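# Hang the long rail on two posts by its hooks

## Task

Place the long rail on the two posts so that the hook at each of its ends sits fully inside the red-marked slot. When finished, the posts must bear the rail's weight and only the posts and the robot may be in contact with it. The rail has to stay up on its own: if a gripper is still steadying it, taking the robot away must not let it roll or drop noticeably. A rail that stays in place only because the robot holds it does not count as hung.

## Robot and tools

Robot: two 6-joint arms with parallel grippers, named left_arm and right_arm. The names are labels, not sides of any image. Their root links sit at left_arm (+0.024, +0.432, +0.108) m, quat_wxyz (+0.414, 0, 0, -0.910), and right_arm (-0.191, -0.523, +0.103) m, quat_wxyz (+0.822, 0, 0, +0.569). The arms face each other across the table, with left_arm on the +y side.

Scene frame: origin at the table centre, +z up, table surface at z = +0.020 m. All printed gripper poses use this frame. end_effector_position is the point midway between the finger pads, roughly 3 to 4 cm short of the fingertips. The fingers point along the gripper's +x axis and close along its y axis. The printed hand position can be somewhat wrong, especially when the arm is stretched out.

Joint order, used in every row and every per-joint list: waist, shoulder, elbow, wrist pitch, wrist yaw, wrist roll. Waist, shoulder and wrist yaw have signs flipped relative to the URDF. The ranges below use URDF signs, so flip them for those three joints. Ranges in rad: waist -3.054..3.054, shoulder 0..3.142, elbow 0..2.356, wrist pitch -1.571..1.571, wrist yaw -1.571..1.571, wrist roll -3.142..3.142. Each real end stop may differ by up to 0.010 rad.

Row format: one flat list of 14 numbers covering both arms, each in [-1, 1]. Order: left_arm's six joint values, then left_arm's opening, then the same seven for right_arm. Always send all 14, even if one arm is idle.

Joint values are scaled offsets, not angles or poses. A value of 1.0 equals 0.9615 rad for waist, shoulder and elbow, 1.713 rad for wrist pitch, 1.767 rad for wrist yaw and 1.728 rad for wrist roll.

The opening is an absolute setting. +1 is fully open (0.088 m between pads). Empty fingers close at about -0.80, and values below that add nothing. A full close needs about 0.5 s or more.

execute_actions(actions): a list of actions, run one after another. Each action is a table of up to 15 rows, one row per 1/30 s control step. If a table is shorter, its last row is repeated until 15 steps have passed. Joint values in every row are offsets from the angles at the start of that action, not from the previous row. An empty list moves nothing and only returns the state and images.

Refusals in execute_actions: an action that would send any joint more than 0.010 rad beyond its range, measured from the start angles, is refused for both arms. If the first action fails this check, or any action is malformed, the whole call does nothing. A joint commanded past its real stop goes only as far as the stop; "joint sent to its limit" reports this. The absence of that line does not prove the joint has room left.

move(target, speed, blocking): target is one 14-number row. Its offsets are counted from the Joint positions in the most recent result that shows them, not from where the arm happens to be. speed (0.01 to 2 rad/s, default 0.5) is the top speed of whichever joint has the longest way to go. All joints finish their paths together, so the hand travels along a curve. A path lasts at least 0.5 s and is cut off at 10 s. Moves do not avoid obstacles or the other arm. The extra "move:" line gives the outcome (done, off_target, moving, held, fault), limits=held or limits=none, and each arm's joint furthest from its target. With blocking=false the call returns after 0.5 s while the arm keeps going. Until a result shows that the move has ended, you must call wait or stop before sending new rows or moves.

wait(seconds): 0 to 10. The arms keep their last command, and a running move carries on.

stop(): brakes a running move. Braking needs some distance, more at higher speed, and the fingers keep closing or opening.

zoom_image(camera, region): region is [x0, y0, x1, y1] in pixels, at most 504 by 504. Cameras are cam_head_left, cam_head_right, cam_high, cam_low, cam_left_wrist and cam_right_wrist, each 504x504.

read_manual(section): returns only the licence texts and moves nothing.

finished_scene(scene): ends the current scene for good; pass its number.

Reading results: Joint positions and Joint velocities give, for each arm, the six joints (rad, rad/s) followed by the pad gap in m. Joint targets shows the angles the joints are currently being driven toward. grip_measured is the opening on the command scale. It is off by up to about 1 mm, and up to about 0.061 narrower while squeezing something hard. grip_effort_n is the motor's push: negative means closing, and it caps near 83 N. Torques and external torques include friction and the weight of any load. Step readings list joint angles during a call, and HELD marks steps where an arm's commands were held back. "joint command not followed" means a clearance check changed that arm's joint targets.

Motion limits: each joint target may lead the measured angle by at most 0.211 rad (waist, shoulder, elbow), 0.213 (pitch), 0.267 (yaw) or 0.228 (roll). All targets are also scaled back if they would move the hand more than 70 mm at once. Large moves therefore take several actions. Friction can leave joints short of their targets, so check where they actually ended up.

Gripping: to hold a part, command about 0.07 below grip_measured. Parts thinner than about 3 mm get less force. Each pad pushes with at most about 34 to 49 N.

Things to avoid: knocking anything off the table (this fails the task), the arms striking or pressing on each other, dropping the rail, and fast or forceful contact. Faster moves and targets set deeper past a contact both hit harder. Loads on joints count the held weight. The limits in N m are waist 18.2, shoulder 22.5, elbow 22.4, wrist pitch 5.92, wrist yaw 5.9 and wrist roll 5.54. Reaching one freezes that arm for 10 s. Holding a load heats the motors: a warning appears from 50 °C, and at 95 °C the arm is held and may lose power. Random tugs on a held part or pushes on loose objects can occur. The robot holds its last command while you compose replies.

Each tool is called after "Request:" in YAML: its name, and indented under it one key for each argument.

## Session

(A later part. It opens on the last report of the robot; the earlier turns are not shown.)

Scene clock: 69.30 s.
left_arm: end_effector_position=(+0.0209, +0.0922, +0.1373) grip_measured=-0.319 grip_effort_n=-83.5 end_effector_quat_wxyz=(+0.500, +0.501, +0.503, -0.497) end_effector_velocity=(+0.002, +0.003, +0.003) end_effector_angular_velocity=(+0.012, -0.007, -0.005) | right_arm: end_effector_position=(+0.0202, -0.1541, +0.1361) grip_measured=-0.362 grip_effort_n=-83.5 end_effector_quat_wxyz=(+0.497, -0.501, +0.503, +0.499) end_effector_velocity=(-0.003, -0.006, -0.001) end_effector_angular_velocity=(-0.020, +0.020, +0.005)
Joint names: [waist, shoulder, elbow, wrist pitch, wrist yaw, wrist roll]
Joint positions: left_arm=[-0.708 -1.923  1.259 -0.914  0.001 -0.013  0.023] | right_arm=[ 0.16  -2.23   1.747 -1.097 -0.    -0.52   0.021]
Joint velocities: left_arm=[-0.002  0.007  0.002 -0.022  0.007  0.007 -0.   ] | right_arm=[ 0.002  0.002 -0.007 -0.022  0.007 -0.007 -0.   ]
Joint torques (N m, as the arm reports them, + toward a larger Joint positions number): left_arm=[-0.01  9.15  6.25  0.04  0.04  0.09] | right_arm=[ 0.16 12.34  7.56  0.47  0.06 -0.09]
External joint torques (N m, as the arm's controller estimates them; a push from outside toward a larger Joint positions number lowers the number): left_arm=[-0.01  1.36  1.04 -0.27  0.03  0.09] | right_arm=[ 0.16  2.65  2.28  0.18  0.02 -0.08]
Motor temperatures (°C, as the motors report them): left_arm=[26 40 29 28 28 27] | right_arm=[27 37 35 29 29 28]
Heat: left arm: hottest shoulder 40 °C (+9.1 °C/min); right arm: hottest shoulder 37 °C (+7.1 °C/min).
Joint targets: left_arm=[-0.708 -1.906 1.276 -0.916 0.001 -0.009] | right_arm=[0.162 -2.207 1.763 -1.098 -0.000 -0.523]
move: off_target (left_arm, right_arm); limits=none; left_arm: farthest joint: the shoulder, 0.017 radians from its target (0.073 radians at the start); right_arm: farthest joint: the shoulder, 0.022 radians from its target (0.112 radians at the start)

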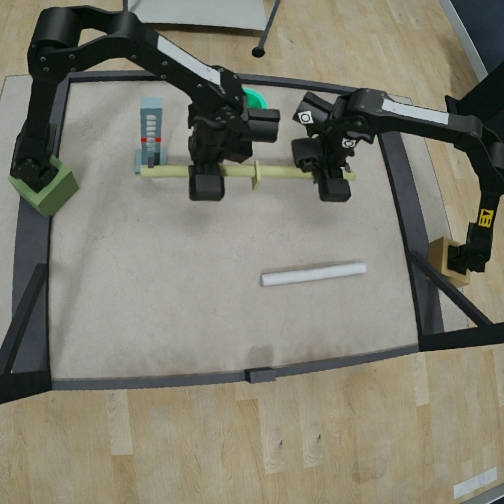

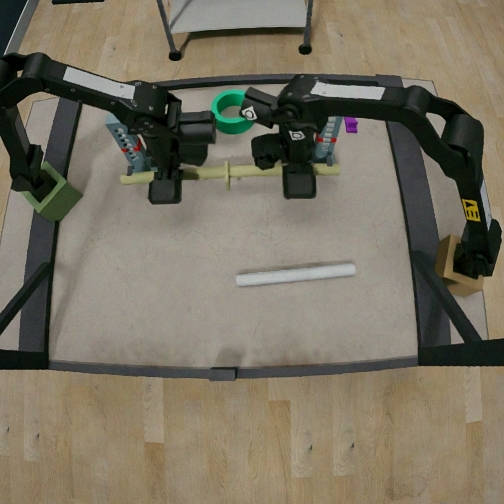

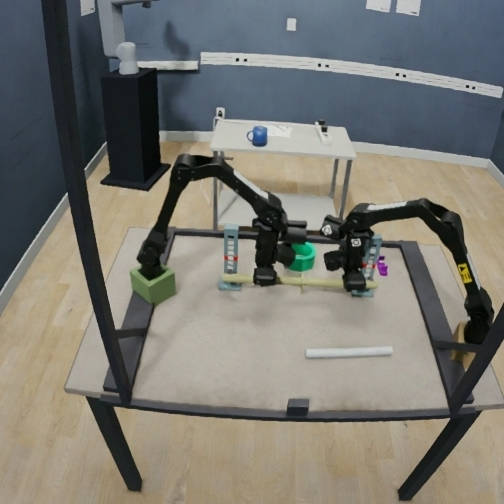

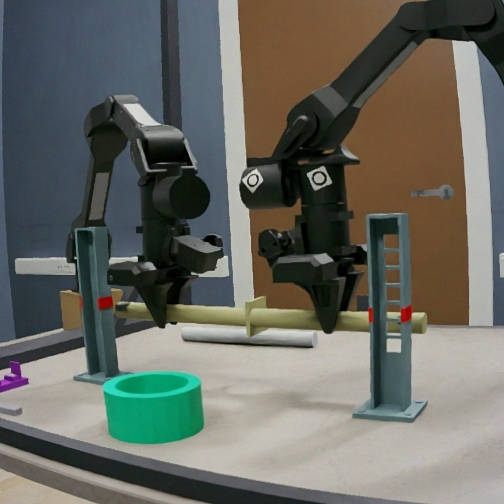

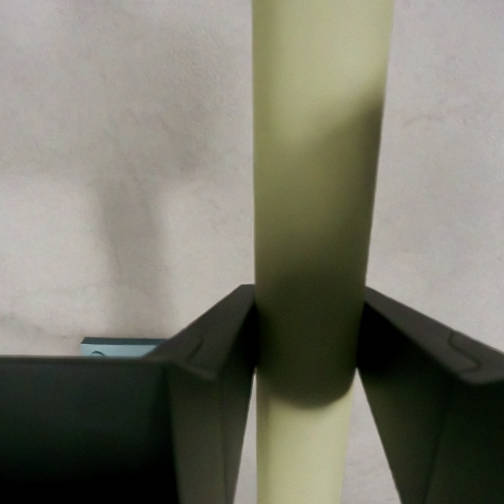

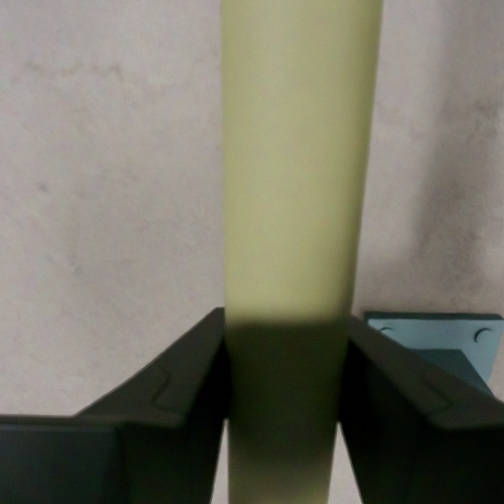

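Request:
move:
  target: [-0.072,0.036,0.055,-0.032,0,0.041,-0.5,0.047,-0.036,0.133,-0.045,0,-0.027,-0.5]
  speed: 0.15

Request:
zoom_image:
  camera: "cam_low"
  region: [350, 280, 440, 360]

Request:
zoom_image:
  camera: "cam_low"
  region: [70, 270, 160, 340]

Request:
zoom_image:
  camera: "cam_head_left"
  region: [115, 110, 195, 190]

Request:
zoom_image:
  camera: "cam_head_right"
  region: [290, 110, 370, 190]

Request:
zoom_image:
  camera: "cam_high"
  region: [330, 230, 400, 300]

Scene clock: 75.47 s.
left_arm: end_effector_position=(+0.0438, +0.0924, +0.1509) grip_measured=-0.319 grip_effort_n=-83.5 end_effector_quat_wxyz=(+0.499, +0.501, +0.503, -0.497) end_effector_velocity=(-0.004, +0.002, -0.001) end_effector_angular_velocity=(+0.012, +0.008, +0.015) | right_arm: end_effector_position=(+0.0420, -0.1544, +0.1506) grip_measured=-0.362 grip_effort_n=-83.5 end_effector_quat_wxyz=(+0.498, -0.500, +0.502, +0.499) end_effector_velocity=(+0.001, +0.002, +0.002) end_effector_angular_velocity=(+0.014, -0.000, +0.005)
Joint names: [waist, shoulder, elbow, wrist pitch, wrist yaw, wrist roll]
Joint positions: left_arm=[-0.775 -1.906  1.294 -0.968  0.     0.055  0.023] | right_arm=[ 0.204 -2.261  1.858 -1.173 -0.    -0.563  0.021]
Joint velocities: left_arm=[ 0.007 -0.002 -0.002 -0.007 -0.007 -0.022 -0.   ] | right_arm=[ 0.002  0.002  0.002  0.007  0.007 -0.007 -0.001]
Joint torques (N m, as the arm reports them, + toward a larger Joint positions number): left_arm=[-0.18  9.39  6.48  0.13  0.03  0.06] | right_arm=[ 0.09  9.54  7.86  0.52  0.06 -0.12]
External joint torques (N m, as the arm's controller estimates them; a push from outside toward a larger Joint positions number lowers the number): left_arm=[-0.27  1.74  1.27 -0.16  0.04  0.06] | right_arm=[ 0.09 -0.55  2.4   0.2   0.03 -0.12]
Motor temperatures (°C, as the motors report them): left_arm=[26 40 29 28 28 27] | right_arm=[27 41 36 29 29 28]
Heat: left arm: hottest shoulder 40 °C (+8.1 °C/min); right arm: hottest shoulder 41 °C (+10.1 °C/min).
Joint targets: left_arm=[-0.777 -1.888 1.312 -0.969 0.001 0.058] | right_arm=[0.205 -2.264 1.875 -1.173 -0.000 -0.567]
move: off_target (left_arm, right_arm); limits=none; left_arm: farthest joint: the elbow, 0.018 radians from its target (0.053 radians at the start); right_arm: farthest joint: the elbow, 0.017 radians from its target (0.128 radians at the start)

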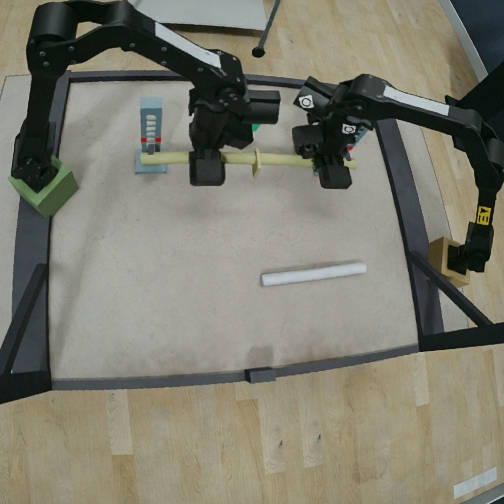

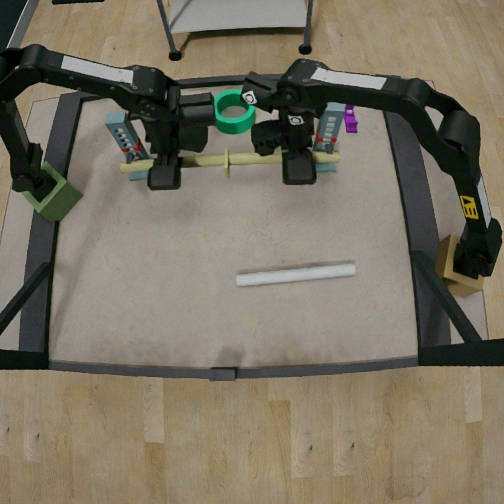

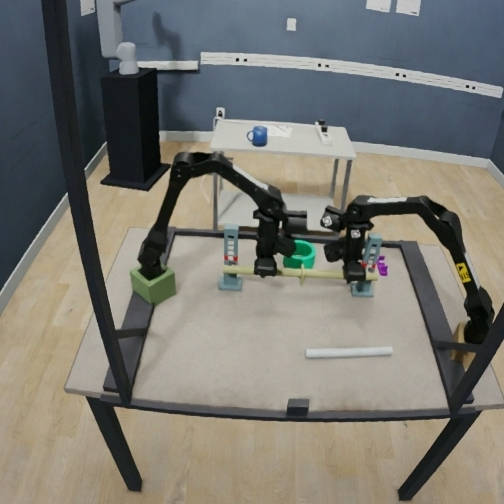

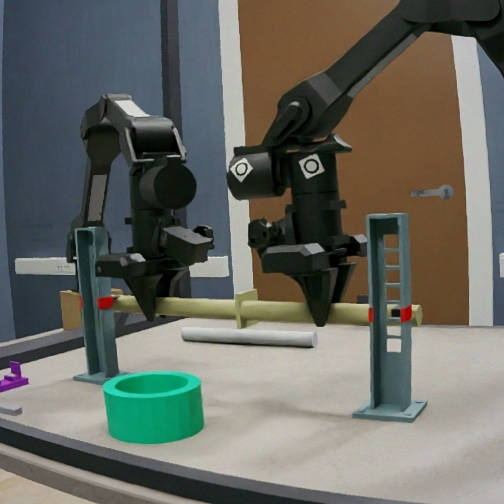

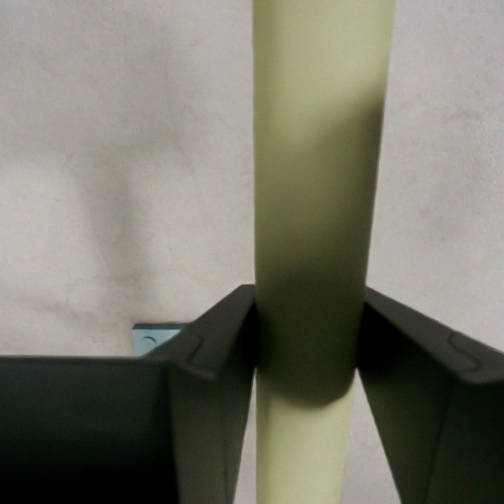

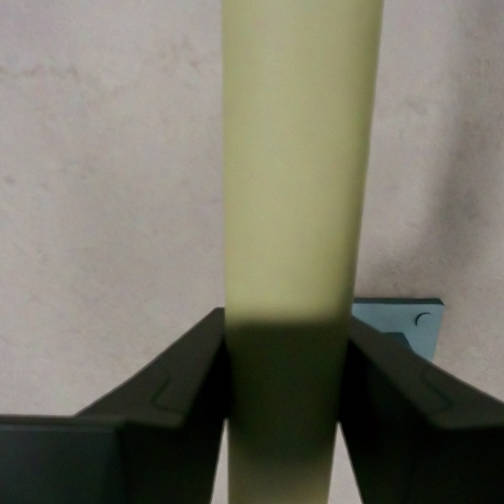

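Region (350, 280, 440, 360) of cam_low's 504x504 image, scaled by 5.600, with more detail than that image has.

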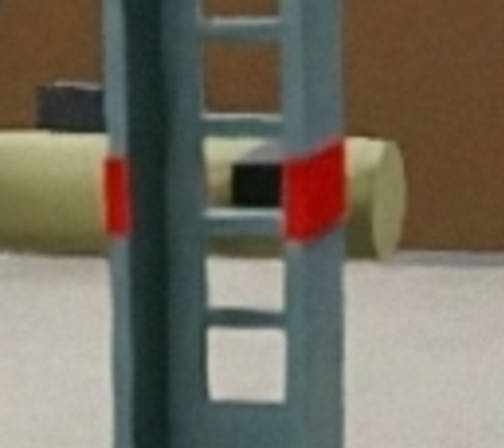

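Region (70, 270, 160, 340) of cam_low's 504x504 image, scaled by 5.600, with more detail than that image has.

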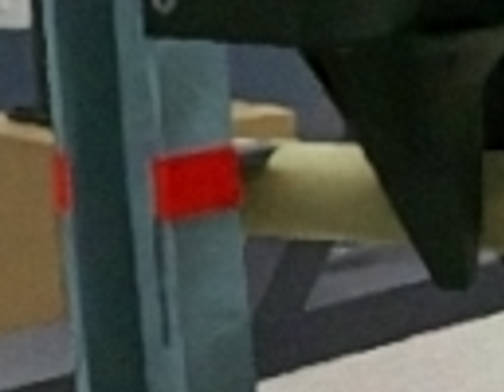

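Region (115, 110, 195, 190) of cam_head_left's 504x504 image, scaled by 6.300, with more detail than that image has.

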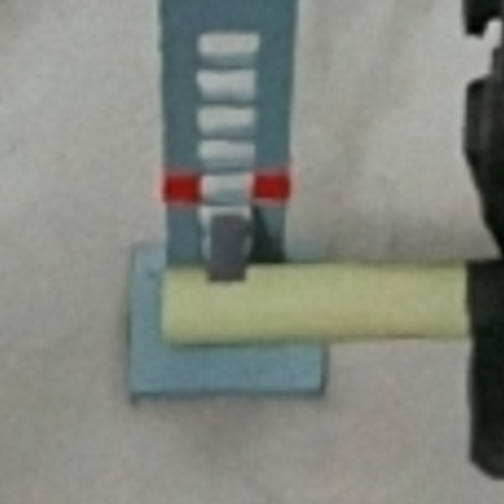

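Region (290, 110, 370, 190) of cam_head_right's 504x504 image, scaled by 6.300, with more detail than that image has.

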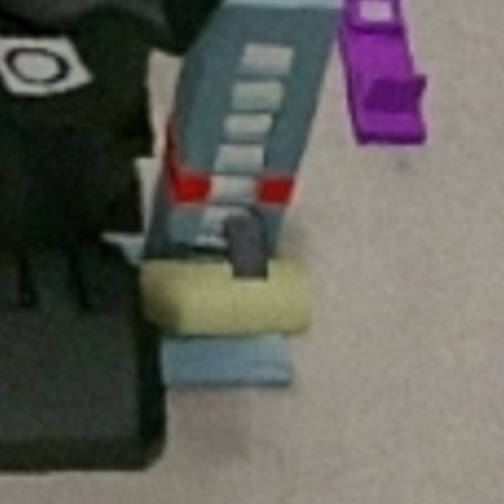

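Region (330, 230, 400, 300) of cam_high's 504x504 image, scaled by 7.200, with more detail than that image has.

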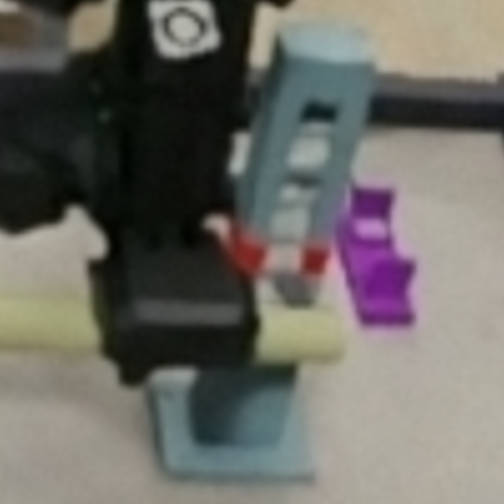

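Request:
move:
  target: [-0.0275,0.025,0.025,-0.008,0,0.016,-0.5,0.016,-0.026,0.0625,-0.013,0,-0.0105,-0.5]
  speed: 0.08

Request:
zoom_image:
  camera: "cam_low"
  region: [350, 280, 440, 360]

Request:
zoom_image:
  camera: "cam_low"
  region: [70, 270, 160, 340]

Request:
zoom_image:
  camera: "cam_head_left"
  region: [115, 110, 195, 190]

Request:
zoom_image:
  camera: "cam_head_right"
  region: [290, 110, 370, 190]

Scene clock: 78.57 s.
left_arm: end_effector_position=(+0.0520, +0.0938, +0.1540) grip_measured=-0.319 grip_effort_n=-83.5 end_effector_quat_wxyz=(+0.498, +0.502, +0.504, -0.496) end_effector_velocity=(+0.000, -0.001, +0.000) end_effector_angular_velocity=(-0.007, -0.008, +0.019) | right_arm: end_effector_position=(+0.0501, -0.1534, +0.1527) grip_measured=-0.362 grip_effort_n=-83.5 end_effector_quat_wxyz=(+0.498, -0.500, +0.502, +0.499) end_effector_velocity=(+0.001, -0.006, -0.000) end_effector_angular_velocity=(-0.022, +0.006, +0.015)
Joint names: [waist, shoulder, elbow, wrist pitch, wrist yaw, wrist roll]
Joint positions: left_arm=[-0.8   -1.9    1.3   -0.982  0.     0.08   0.023] | right_arm=[ 0.218 -2.281  1.901 -1.195 -0.    -0.577  0.021]
Joint velocities: left_arm=[ 0.002  0.002 -0.002  0.007  0.007 -0.022 -0.   ] | right_arm=[ 0.007 -0.002  0.002 -0.022 -0.007 -0.022 -0.   ]
Joint torques (N m, as the arm reports them, + toward a larger Joint positions number): left_arm=[-0.19  9.27  6.55  0.12  0.02  0.04] | right_arm=[ 0.11  9.53  7.77  0.5   0.05 -0.12]
External joint torques (N m, as the arm's controller estimates them; a push from outside toward a larger Joint positions number lowers the number): left_arm=[-0.18  1.58  1.23 -0.21  0.02  0.04] | right_arm=[ 0.02 -0.65  2.33  0.2   0.02 -0.12]
Motor temperatures (°C, as the motors report them): left_arm=[26 41 29 28 28 27] | right_arm=[27 42 37 29 29 28]
Heat: left arm: hottest shoulder 41 °C (+8.1 °C/min); right arm: hottest shoulder 42 °C (+10.1 °C/min).
Joint targets: left_arm=[-0.802 -1.882 1.318 -0.982 0.000 0.082] | right_arm=[0.219 -2.286 1.918 -1.196 -0.000 -0.581]
move: off_target (left_arm, right_arm); limits=none; left_arm: farthest joint: the shoulder, 0.018 radians from its target (0.024 radians at the start); right_arm: farthest joint: the elbow, 0.017 radians from its target (0.060 radians at the start)

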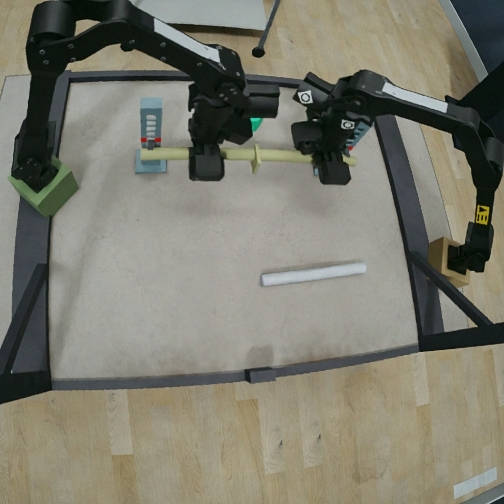

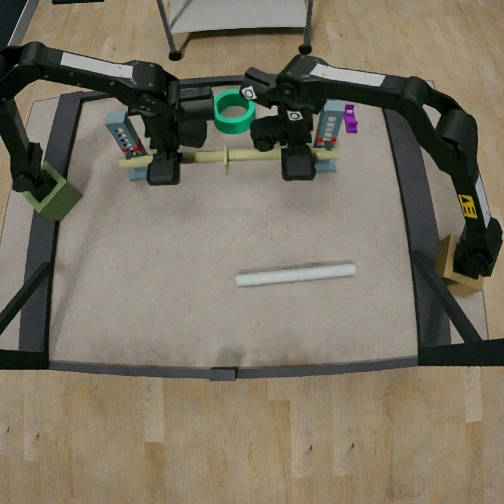

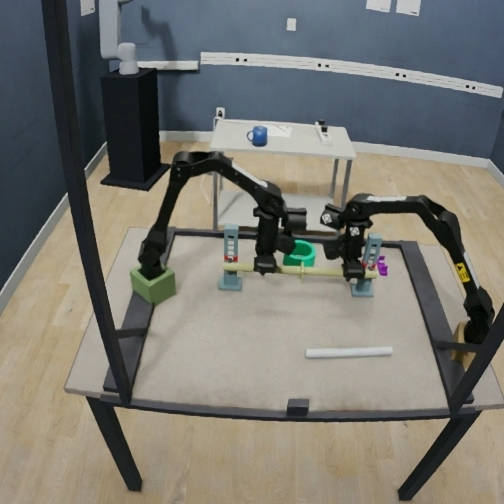

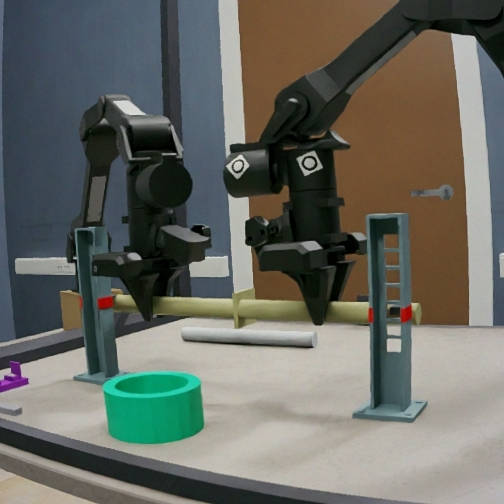

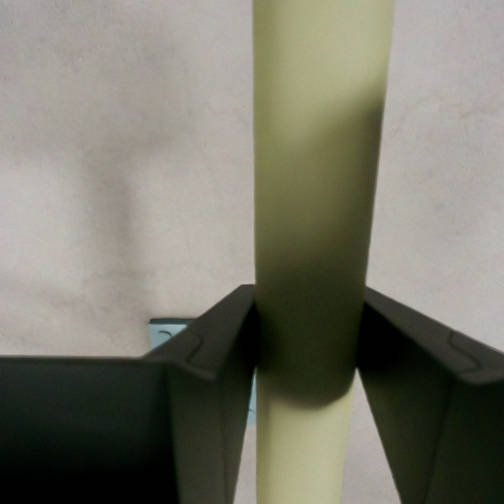

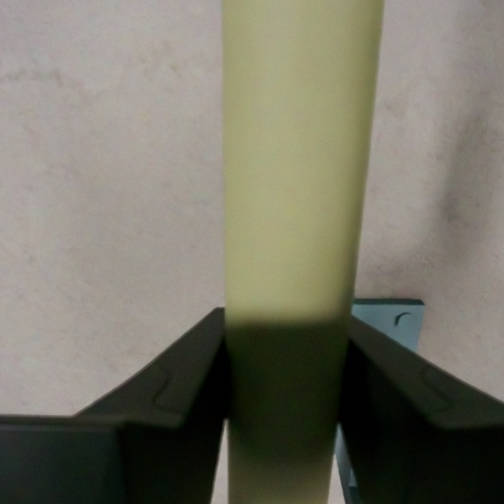

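Region (350, 280, 440, 360) of cam_low's 504x504 image, scaled by 5.600, with more detail than that image has.

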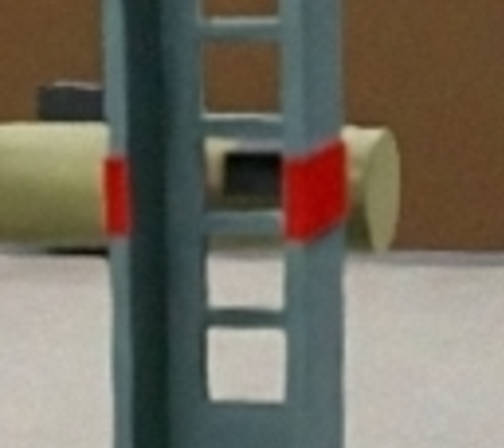

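Region (70, 270, 160, 340) of cam_low's 504x504 image, scaled by 5.600, with more detail than that image has.

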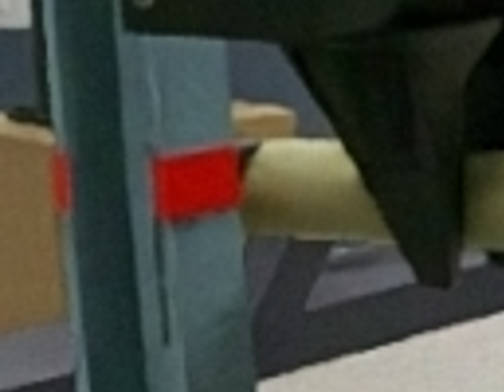

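Region (115, 110, 195, 190) of cam_head_left's 504x504 image, scaled by 6.300, with more detail than that image has.

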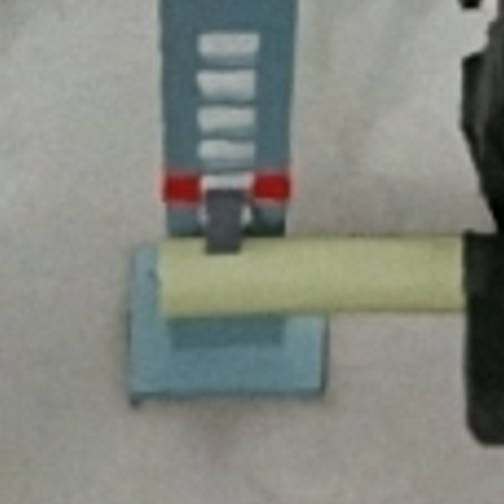

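Region (290, 110, 370, 190) of cam_head_right's 504x504 image, scaled by 6.300, with more detail than that image has.

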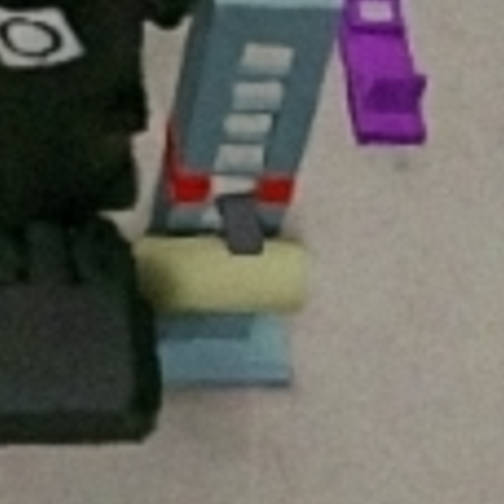

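Request:
move:
  target: [-0.06,0.017,0.018,0.007,0,0.034,-0.5,0.0415,-0.0615,0.1153,-0.023,0,-0.0247,-0.5]
  speed: 0.08

Request:
zoom_image:
  camera: "cam_low"
  region: [350, 280, 440, 360]

Request:
zoom_image:
  camera: "cam_head_left"
  region: [115, 110, 195, 190]

Request:
zoom_image:
  camera: "cam_head_right"
  region: [290, 110, 370, 190]

Scene clock: 81.63 s.
left_arm: end_effector_position=(+0.0687, +0.0945, +0.1540) grip_measured=-0.319 grip_effort_n=-83.5 end_effector_quat_wxyz=(+0.498, +0.500, +0.503, -0.499) end_effector_velocity=(-0.001, +0.002, +0.000) end_effector_angular_velocity=(+0.006, +0.008, -0.005) | right_arm: end_effector_position=(+0.0671, -0.1528, +0.1529) grip_measured=-0.362 grip_effort_n=-83.5 end_effector_quat_wxyz=(+0.495, -0.502, +0.503, +0.500) end_effector_velocity=(-0.004, +0.002, +0.002) end_effector_angular_velocity=(+0.019, +0.032, +0.004)
Joint names: [waist, shoulder, elbow, wrist pitch, wrist yaw, wrist roll]
Joint positions: left_arm=[-0.851 -1.9    1.3   -0.977 -0.004  0.133  0.023] | right_arm=[ 0.249 -2.334  1.992 -1.24   0.001 -0.613  0.021]
Joint velocities: left_arm=[-0.002  0.002 -0.002 -0.007 -0.007  0.007 -0.   ] | right_arm=[ 0.002  0.002  0.002 -0.007  0.037 -0.007 -0.001]
Joint torques (N m, as the arm reports them, + toward a larger Joint positions number): left_arm=[-0.61  9.13  6.45  0.59  0.18  0.17] | right_arm=[ 0.74  9.55  7.92  0.83  0.02 -0.2 ]
External joint torques (N m, as the arm's controller estimates them; a push from outside toward a larger Joint positions number lowers the number): left_arm=[-0.63  1.37  1.12  0.27  0.19  0.17] | right_arm=[ 0.76 -0.93  2.44  0.52 -0.02 -0.2 ]
Motor temperatures (°C, as the motors report them): left_arm=[26 41 30 28 28 27] | right_arm=[27 43 37 29 29 28]
Heat: left arm: hottest shoulder 41 °C (+8.0 °C/min); right arm: hottest shoulder 43 °C (+11.1 °C/min).
Joint targets: left_arm=[-0.858 -1.884 1.317 -0.969 0.000 0.139] | right_arm=[0.258 -2.341 2.011 -1.234 -0.000 -0.620]
move: off_target (left_arm, right_arm); limits=none; left_arm: farthest joint: the shoulder, 0.017 radians from its target (0.017 radians at the start); right_arm: farthest joint: the elbow, 0.020 radians from its target (0.111 radians at the start)

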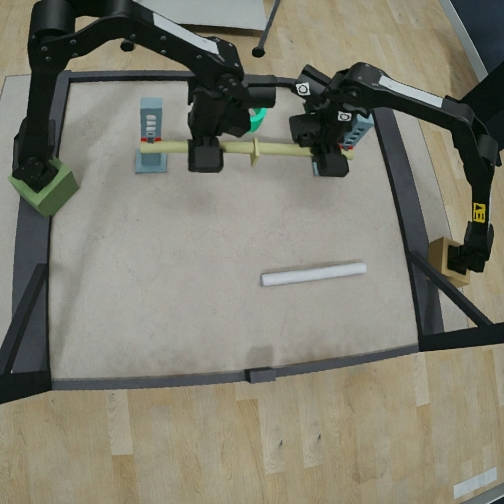

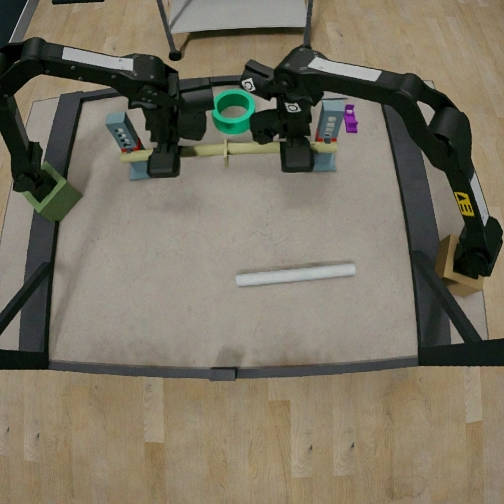

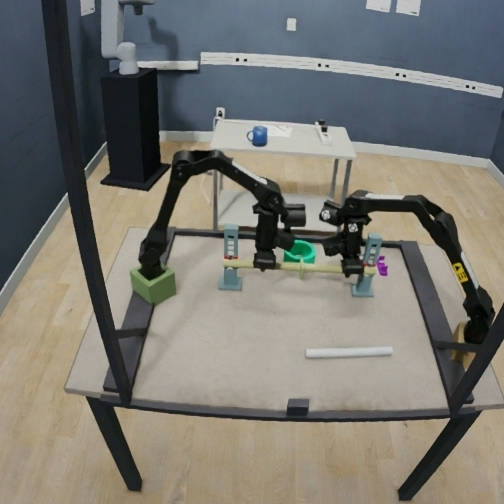

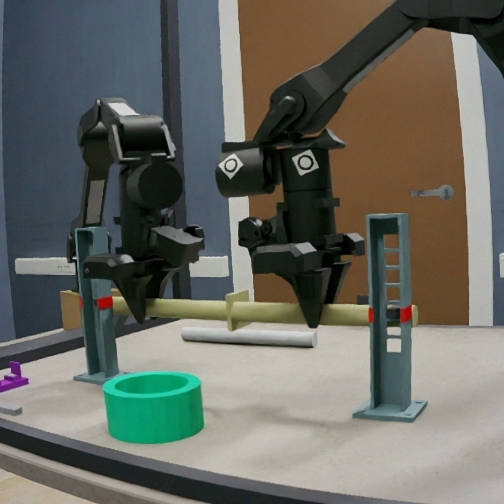

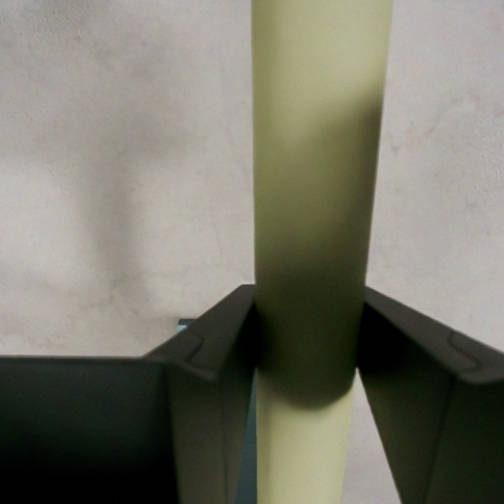

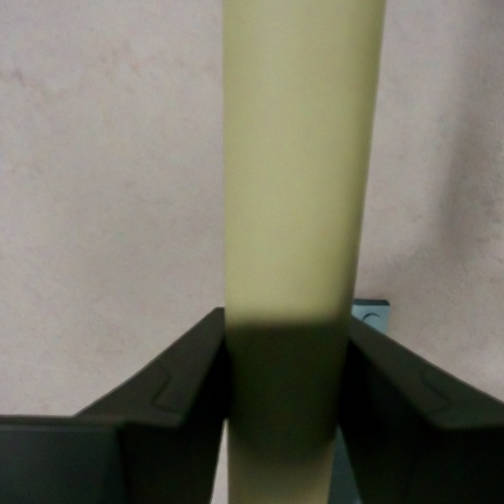

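Region (350, 280, 440, 360) of cam_low's 504x504 image, scaled by 5.600, with more detail than that image has.

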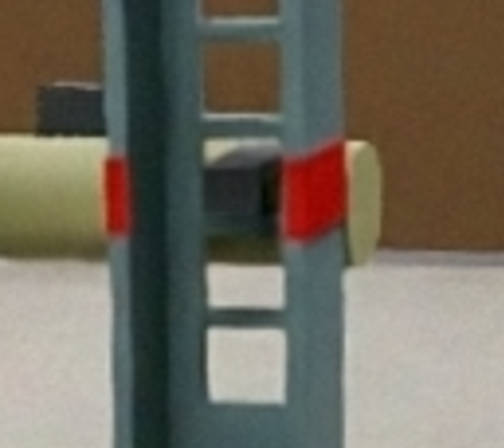

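Region (115, 110, 195, 190) of cam_head_left's 504x504 image, scaled by 6.300, with more detail than that image has.

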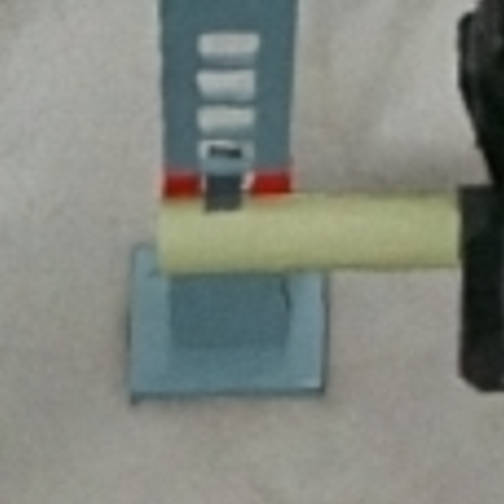

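Region (290, 110, 370, 190) of cam_head_right's 504x504 image, scaled by 6.300, with more detail than that image has.

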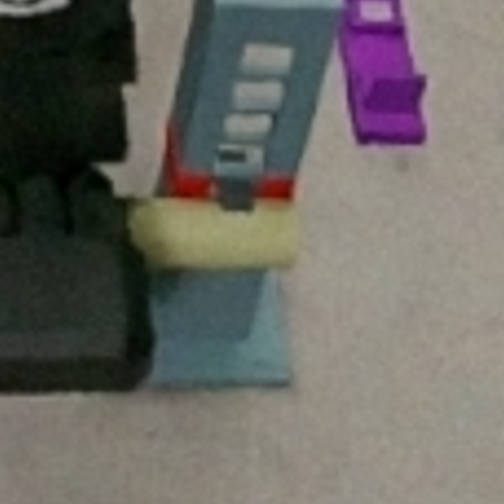

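Request:
move:
  target: [-0.006,-0.016,-0.024,0.021,0,0,-0.5,0.008,-0.011,-0.032,0.021,0,0,-0.5]
  speed: 0.05

Request:
zoom_image:
  camera: "cam_low"
  region: [350, 280, 440, 360]

Request:
zoom_image:
  camera: "cam_low"
  region: [70, 270, 160, 340]

Scene clock: 83.50 s.
left_arm: end_effector_position=(+0.0687, +0.0945, +0.1458) grip_measured=-0.319 grip_effort_n=-83.5 end_effector_quat_wxyz=(+0.498, +0.499, +0.504, -0.500) end_effector_velocity=(-0.000, +0.005, +0.000) end_effector_angular_velocity=(+0.023, -0.004, +0.019) | right_arm: end_effector_position=(+0.0670, -0.1528, +0.1446) grip_measured=-0.362 grip_effort_n=-83.5 end_effector_quat_wxyz=(+0.495, -0.501, +0.503, +0.501) end_effector_velocity=(-0.001, -0.002, +0.000) end_effector_angular_velocity=(-0.002, +0.010, -0.010)
Joint names: [waist, shoulder, elbow, wrist pitch, wrist yaw, wrist roll]
Joint positions: left_arm=[-0.852 -1.912  1.281 -0.946 -0.006  0.133  0.023] | right_arm=[ 0.249 -2.338  1.966 -1.21   0.001 -0.613  0.021]
Joint velocities: left_arm=[ 0.002  0.002 -0.002 -0.022  0.007 -0.022 -0.   ] | right_arm=[ 0.002  0.002 -0.002 -0.007  0.007  0.007 -0.   ]
Joint torques (N m, as the arm reports them, + toward a larger Joint positions number): left_arm=[-0.5   6.93  4.25  0.49  0.07 -0.02] | right_arm=[0.63 9.44 5.08 0.83 0.05 0.02]
External joint torques (N m, as the arm's controller estimates them; a push from outside toward a larger Joint positions number lowers the number): left_arm=[-0.45 -0.8  -0.97  0.18  0.07 -0.02] | right_arm=[ 0.7  -0.99 -0.31  0.56  0.01  0.02]
Motor temperatures (°C, as the motors report them): left_arm=[26 41 30 28 28 27] | right_arm=[27 43 37 29 29 28]
Heat: left arm: hottest shoulder 41 °C (+7.1 °C/min); right arm: hottest shoulder 43 °C (+11.1 °C/min).
Joint targets: left_arm=[-0.857 -1.916 1.277 -0.941 -0.004 0.133] | right_arm=[0.256 -2.345 1.961 -1.204 0.001 -0.613]
move: done; limits=none; left_arm: farthest joint: the waist, 0.005 radians from its target (0.006 radians at the start); right_arm: farthest joint: the waist, 0.008 radians from its target (0.008 radians at the start)

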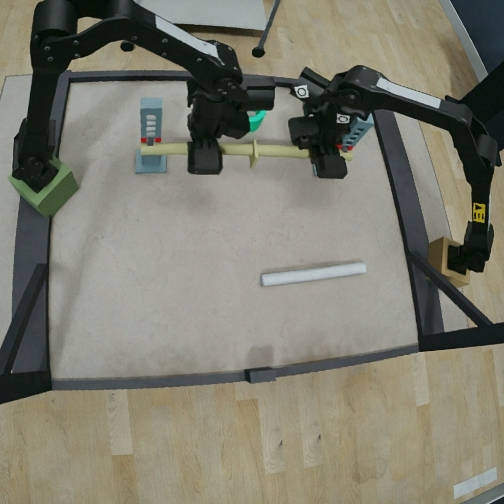

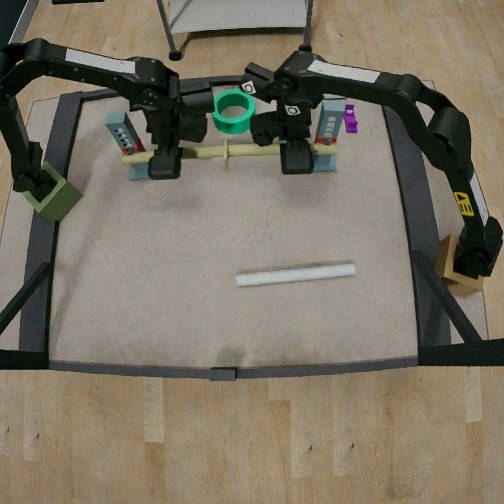

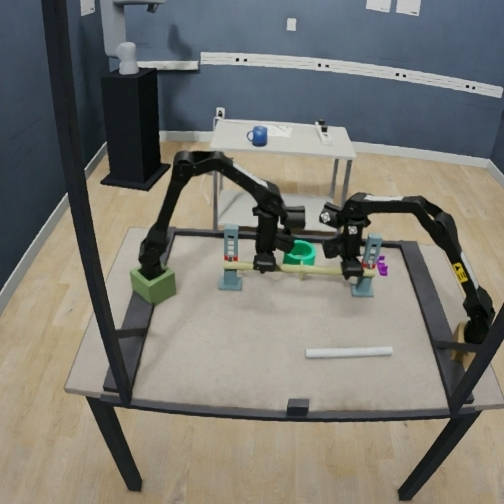

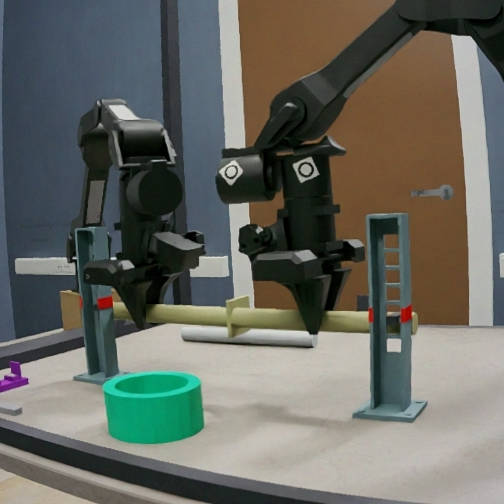

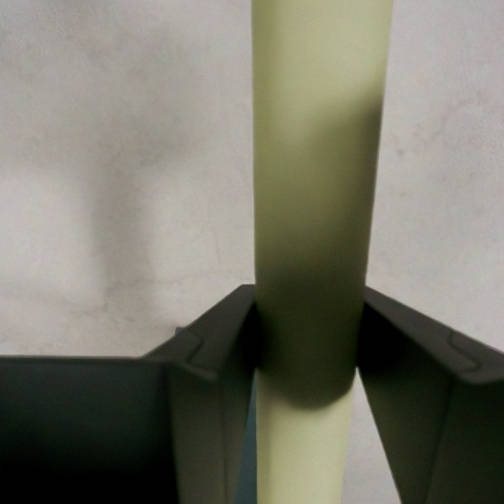

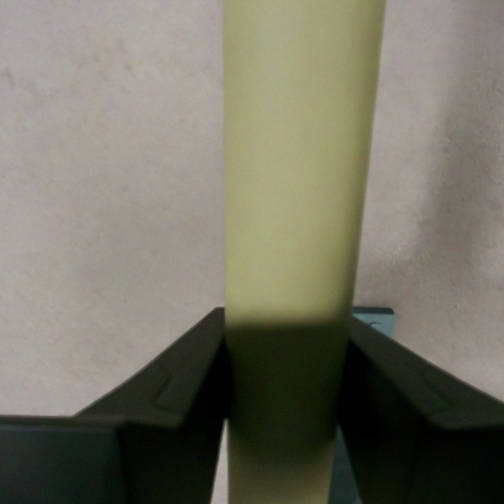

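Region (350, 280, 440, 360) of cam_low's 504x504 image, scaled by 5.600, with more detail than that image has.

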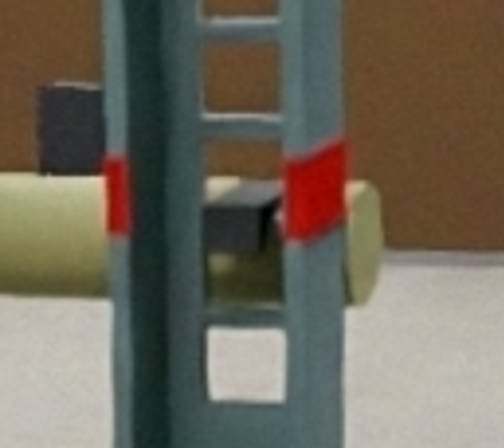

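Region (70, 270, 160, 340) of cam_low's 504x504 image, scaled by 5.600, with more detail than that image has.

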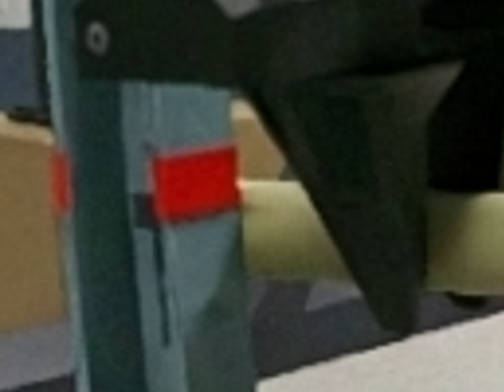

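Seated. Release gently.

Request:
execute_actions:
  actions:
    - [[0,0,0,0,0,0,-0.32,0,0,0,0,0,0,-0.36],[0,0,0,0,0,0,-0.31,0,0,0,0,0,0,-0.35],[0,0,0,0,0,0,-0.30,0,0,0,0,0,0,-0.34],[0,0,0,0,0,0,-0.29,0,0,0,0,0,0,-0.33],[0,0,0,0,0,0,-0.28,0,0,0,0,0,0,-0.32],[0,0,0,0,0,0,-0.27,0,0,0,0,0,0,-0.31],[0,0,0,0,0,0,-0.26,0,0,0,0,0,0,-0.30],[0,0,0,0,0,0,-0.25,0,0,0,0,0,0,-0.29],[0,0,0,0,0,0,-0.24,0,0,0,0,0,0,-0.28],[0,0,0,0,0,0,-0.2,0,0,0,0,0,0,-0.24],[0,0,0,0,0,0,0.2,0,0,0,0,0,0,0.2]]
    - [[0,0,0,0,0,0,0.2,0,0,0,0,0,0,0.2]]

Request:
zoom_image:
  camera: "cam_low"
  region: [60, 250, 440, 370]

Request:
zoom_image:
  camera: "cam_low"
  region: [350, 280, 440, 360]

Scene clock: 93.53 s.
left_arm: end_effector_position=(+0.0687, +0.0945, +0.1458) grip_measured=+0.197 grip_effort_n=17.4 end_effector_quat_wxyz=(+0.498, +0.499, +0.504, -0.500) end_effector_velocity=(+0.000, +0.002, +0.002) end_effector_angular_velocity=(+0.003, -0.007, -0.010) | right_arm: end_effector_position=(+0.0670, -0.1528, +0.1446) grip_measured=+0.197 grip_effort_n=15.1 end_effector_quat_wxyz=(+0.495, -0.501, +0.503, +0.501) end_effector_velocity=(-0.003, -0.000, +0.000) end_effector_angular_velocity=(+0.007, +0.022, +0.005)
Joint names: [waist, shoulder, elbow, wrist pitch, wrist yaw, wrist roll]
Joint positions: left_arm=[-0.852 -1.912  1.281 -0.946 -0.006  0.133  0.049] | right_arm=[ 0.249 -2.338  1.966 -1.21   0.001 -0.613  0.049]
Joint velocities: left_arm=[ 0.002  0.007 -0.002 -0.007  0.007  0.007  0.   ] | right_arm=[ 0.002  0.002 -0.002 -0.007  0.022 -0.007  0.   ]
Joint torques (N m, as the arm reports them, + toward a larger Joint positions number): left_arm=[ 0.    7.32  4.69  0.15  0.02 -0.02] | right_arm=[ 0.02 10.32  5.6   0.52  0.07  0.02]
External joint torques (N m, as the arm's controller estimates them; a push from outside toward a larger Joint positions number lowers the number): left_arm=[-0.01 -0.46 -0.58 -0.17  0.02 -0.02] | right_arm=[ 0.02 -0.13  0.18  0.23  0.03  0.02]
External joint torques at the end of the 1st action: left_arm=[ 0.1  -0.28 -0.64 -0.18  0.01 -0.02] | right_arm=[ 0.05 -0.05  0.14  0.24  0.03  0.01]
Motor temperatures (°C, as the motors report them): left_arm=[26 40 30 28 28 27] | right_arm=[27 45 37 29 29 28]
Heat: left arm: hottest shoulder 40 °C (+4.0 °C/min); right arm: hottest shoulder 45 °C (+12.0 °C/min).
Joint targets: left_arm=[-0.852 -1.912 1.281 -0.946 -0.006 0.133] | right_arm=[0.249 -2.338 1.966 -1.210 0.001 -0.613]
Step readings (joint positions; steps 1 to 15: 1st action; 16 to 30: 2nd action):
0: left_arm=[-0.852 -1.912 1.281 -0.946 -0.006 0.133] | right_arm=[0.249 -2.338 1.966 -1.210 0.001 -0.613]
1: left_arm=[-0.852 -1.912 1.281 -0.946 -0.006 0.133] | right_arm=[0.249 -2.338 1.966 -1.210 0.001 -0.613]
2: left_arm=[-0.852 -1.912 1.281 -0.946 -0.006 0.133] | right_arm=[0.249 -2.338 1.966 -1.210 0.001 -0.613]
4: left_arm=[-0.852 -1.912 1.281 -0.946 -0.006 0.133] | right_arm=[0.249 -2.338 1.966 -1.210 0.001 -0.613]
8: left_arm=[-0.852 -1.912 1.281 -0.946 -0.006 0.133] | right_arm=[0.249 -2.338 1.966 -1.210 0.001 -0.613]
15: left_arm=[-0.852 -1.912 1.281 -0.946 -0.006 0.133] | right_arm=[0.249 -2.338 1.966 -1.210 0.001 -0.613]
16: left_arm=[-0.852 -1.912 1.281 -0.946 -0.006 0.133] | right_arm=[0.249 -2.338 1.966 -1.210 0.001 -0.613]
17: left_arm=[-0.852 -1.912 1.281 -0.946 -0.006 0.133] | right_arm=[0.249 -2.338 1.966 -1.210 0.001 -0.613]
19: left_arm=[-0.852 -1.912 1.281 -0.946 -0.006 0.133] | right_arm=[0.249 -2.338 1.966 -1.210 0.001 -0.613]
23: left_arm=[-0.852 -1.912 1.281 -0.946 -0.006 0.133] | right_arm=[0.249 -2.338 1.966 -1.210 0.001 -0.613]
30: Joint positions above

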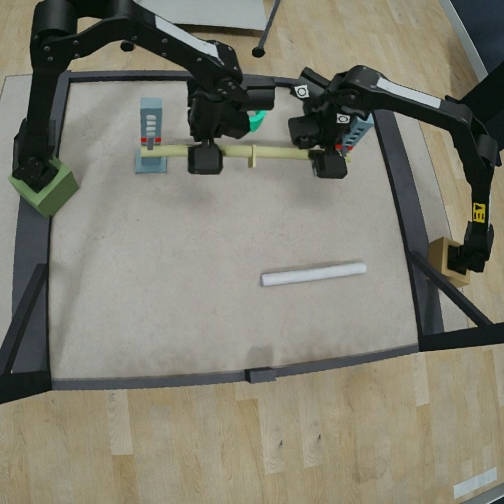

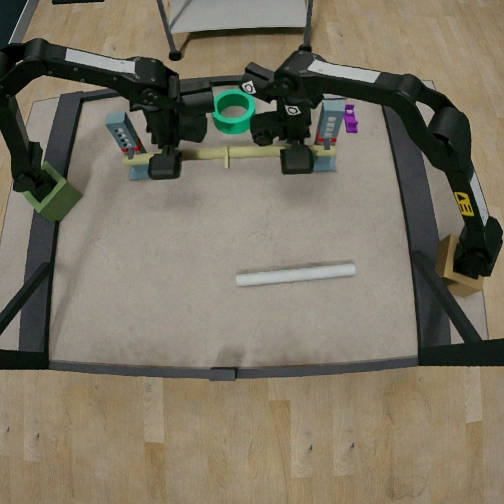

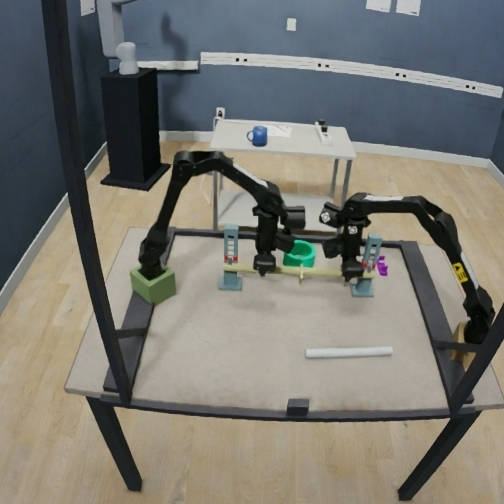

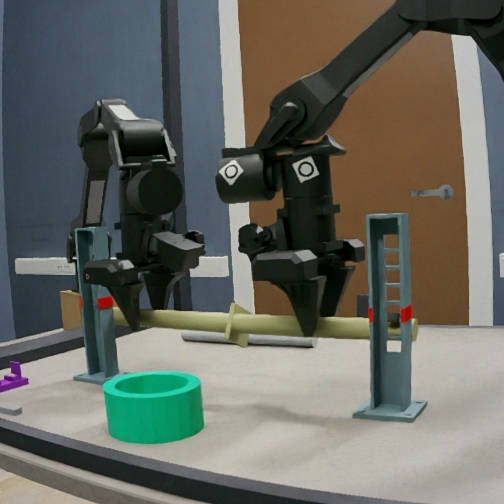

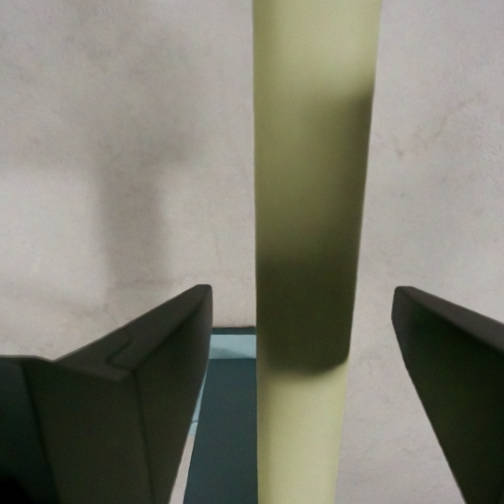

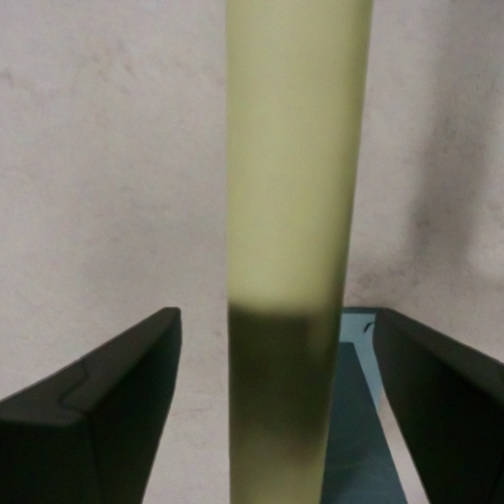

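Region (60, 250, 440, 370) of cam_low's 504x504 image, scaled by 1.326, with more detail than that image has; it fills the top 159 rows of this view, and the rest is white.

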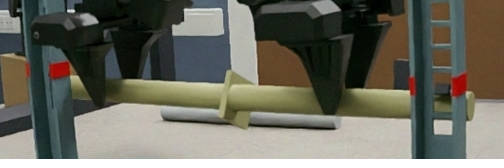

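Region (350, 280, 440, 360) of cam_low's 504x504 image, scaled by 5.600, with more detail than that image has.

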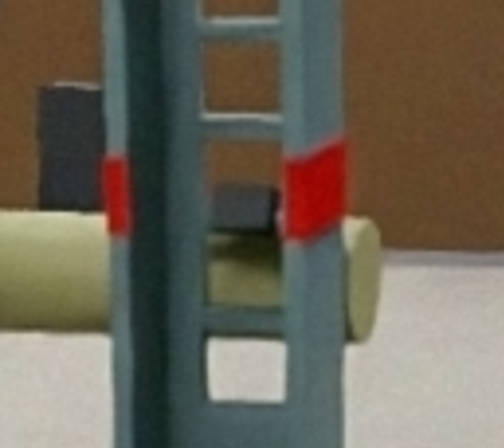

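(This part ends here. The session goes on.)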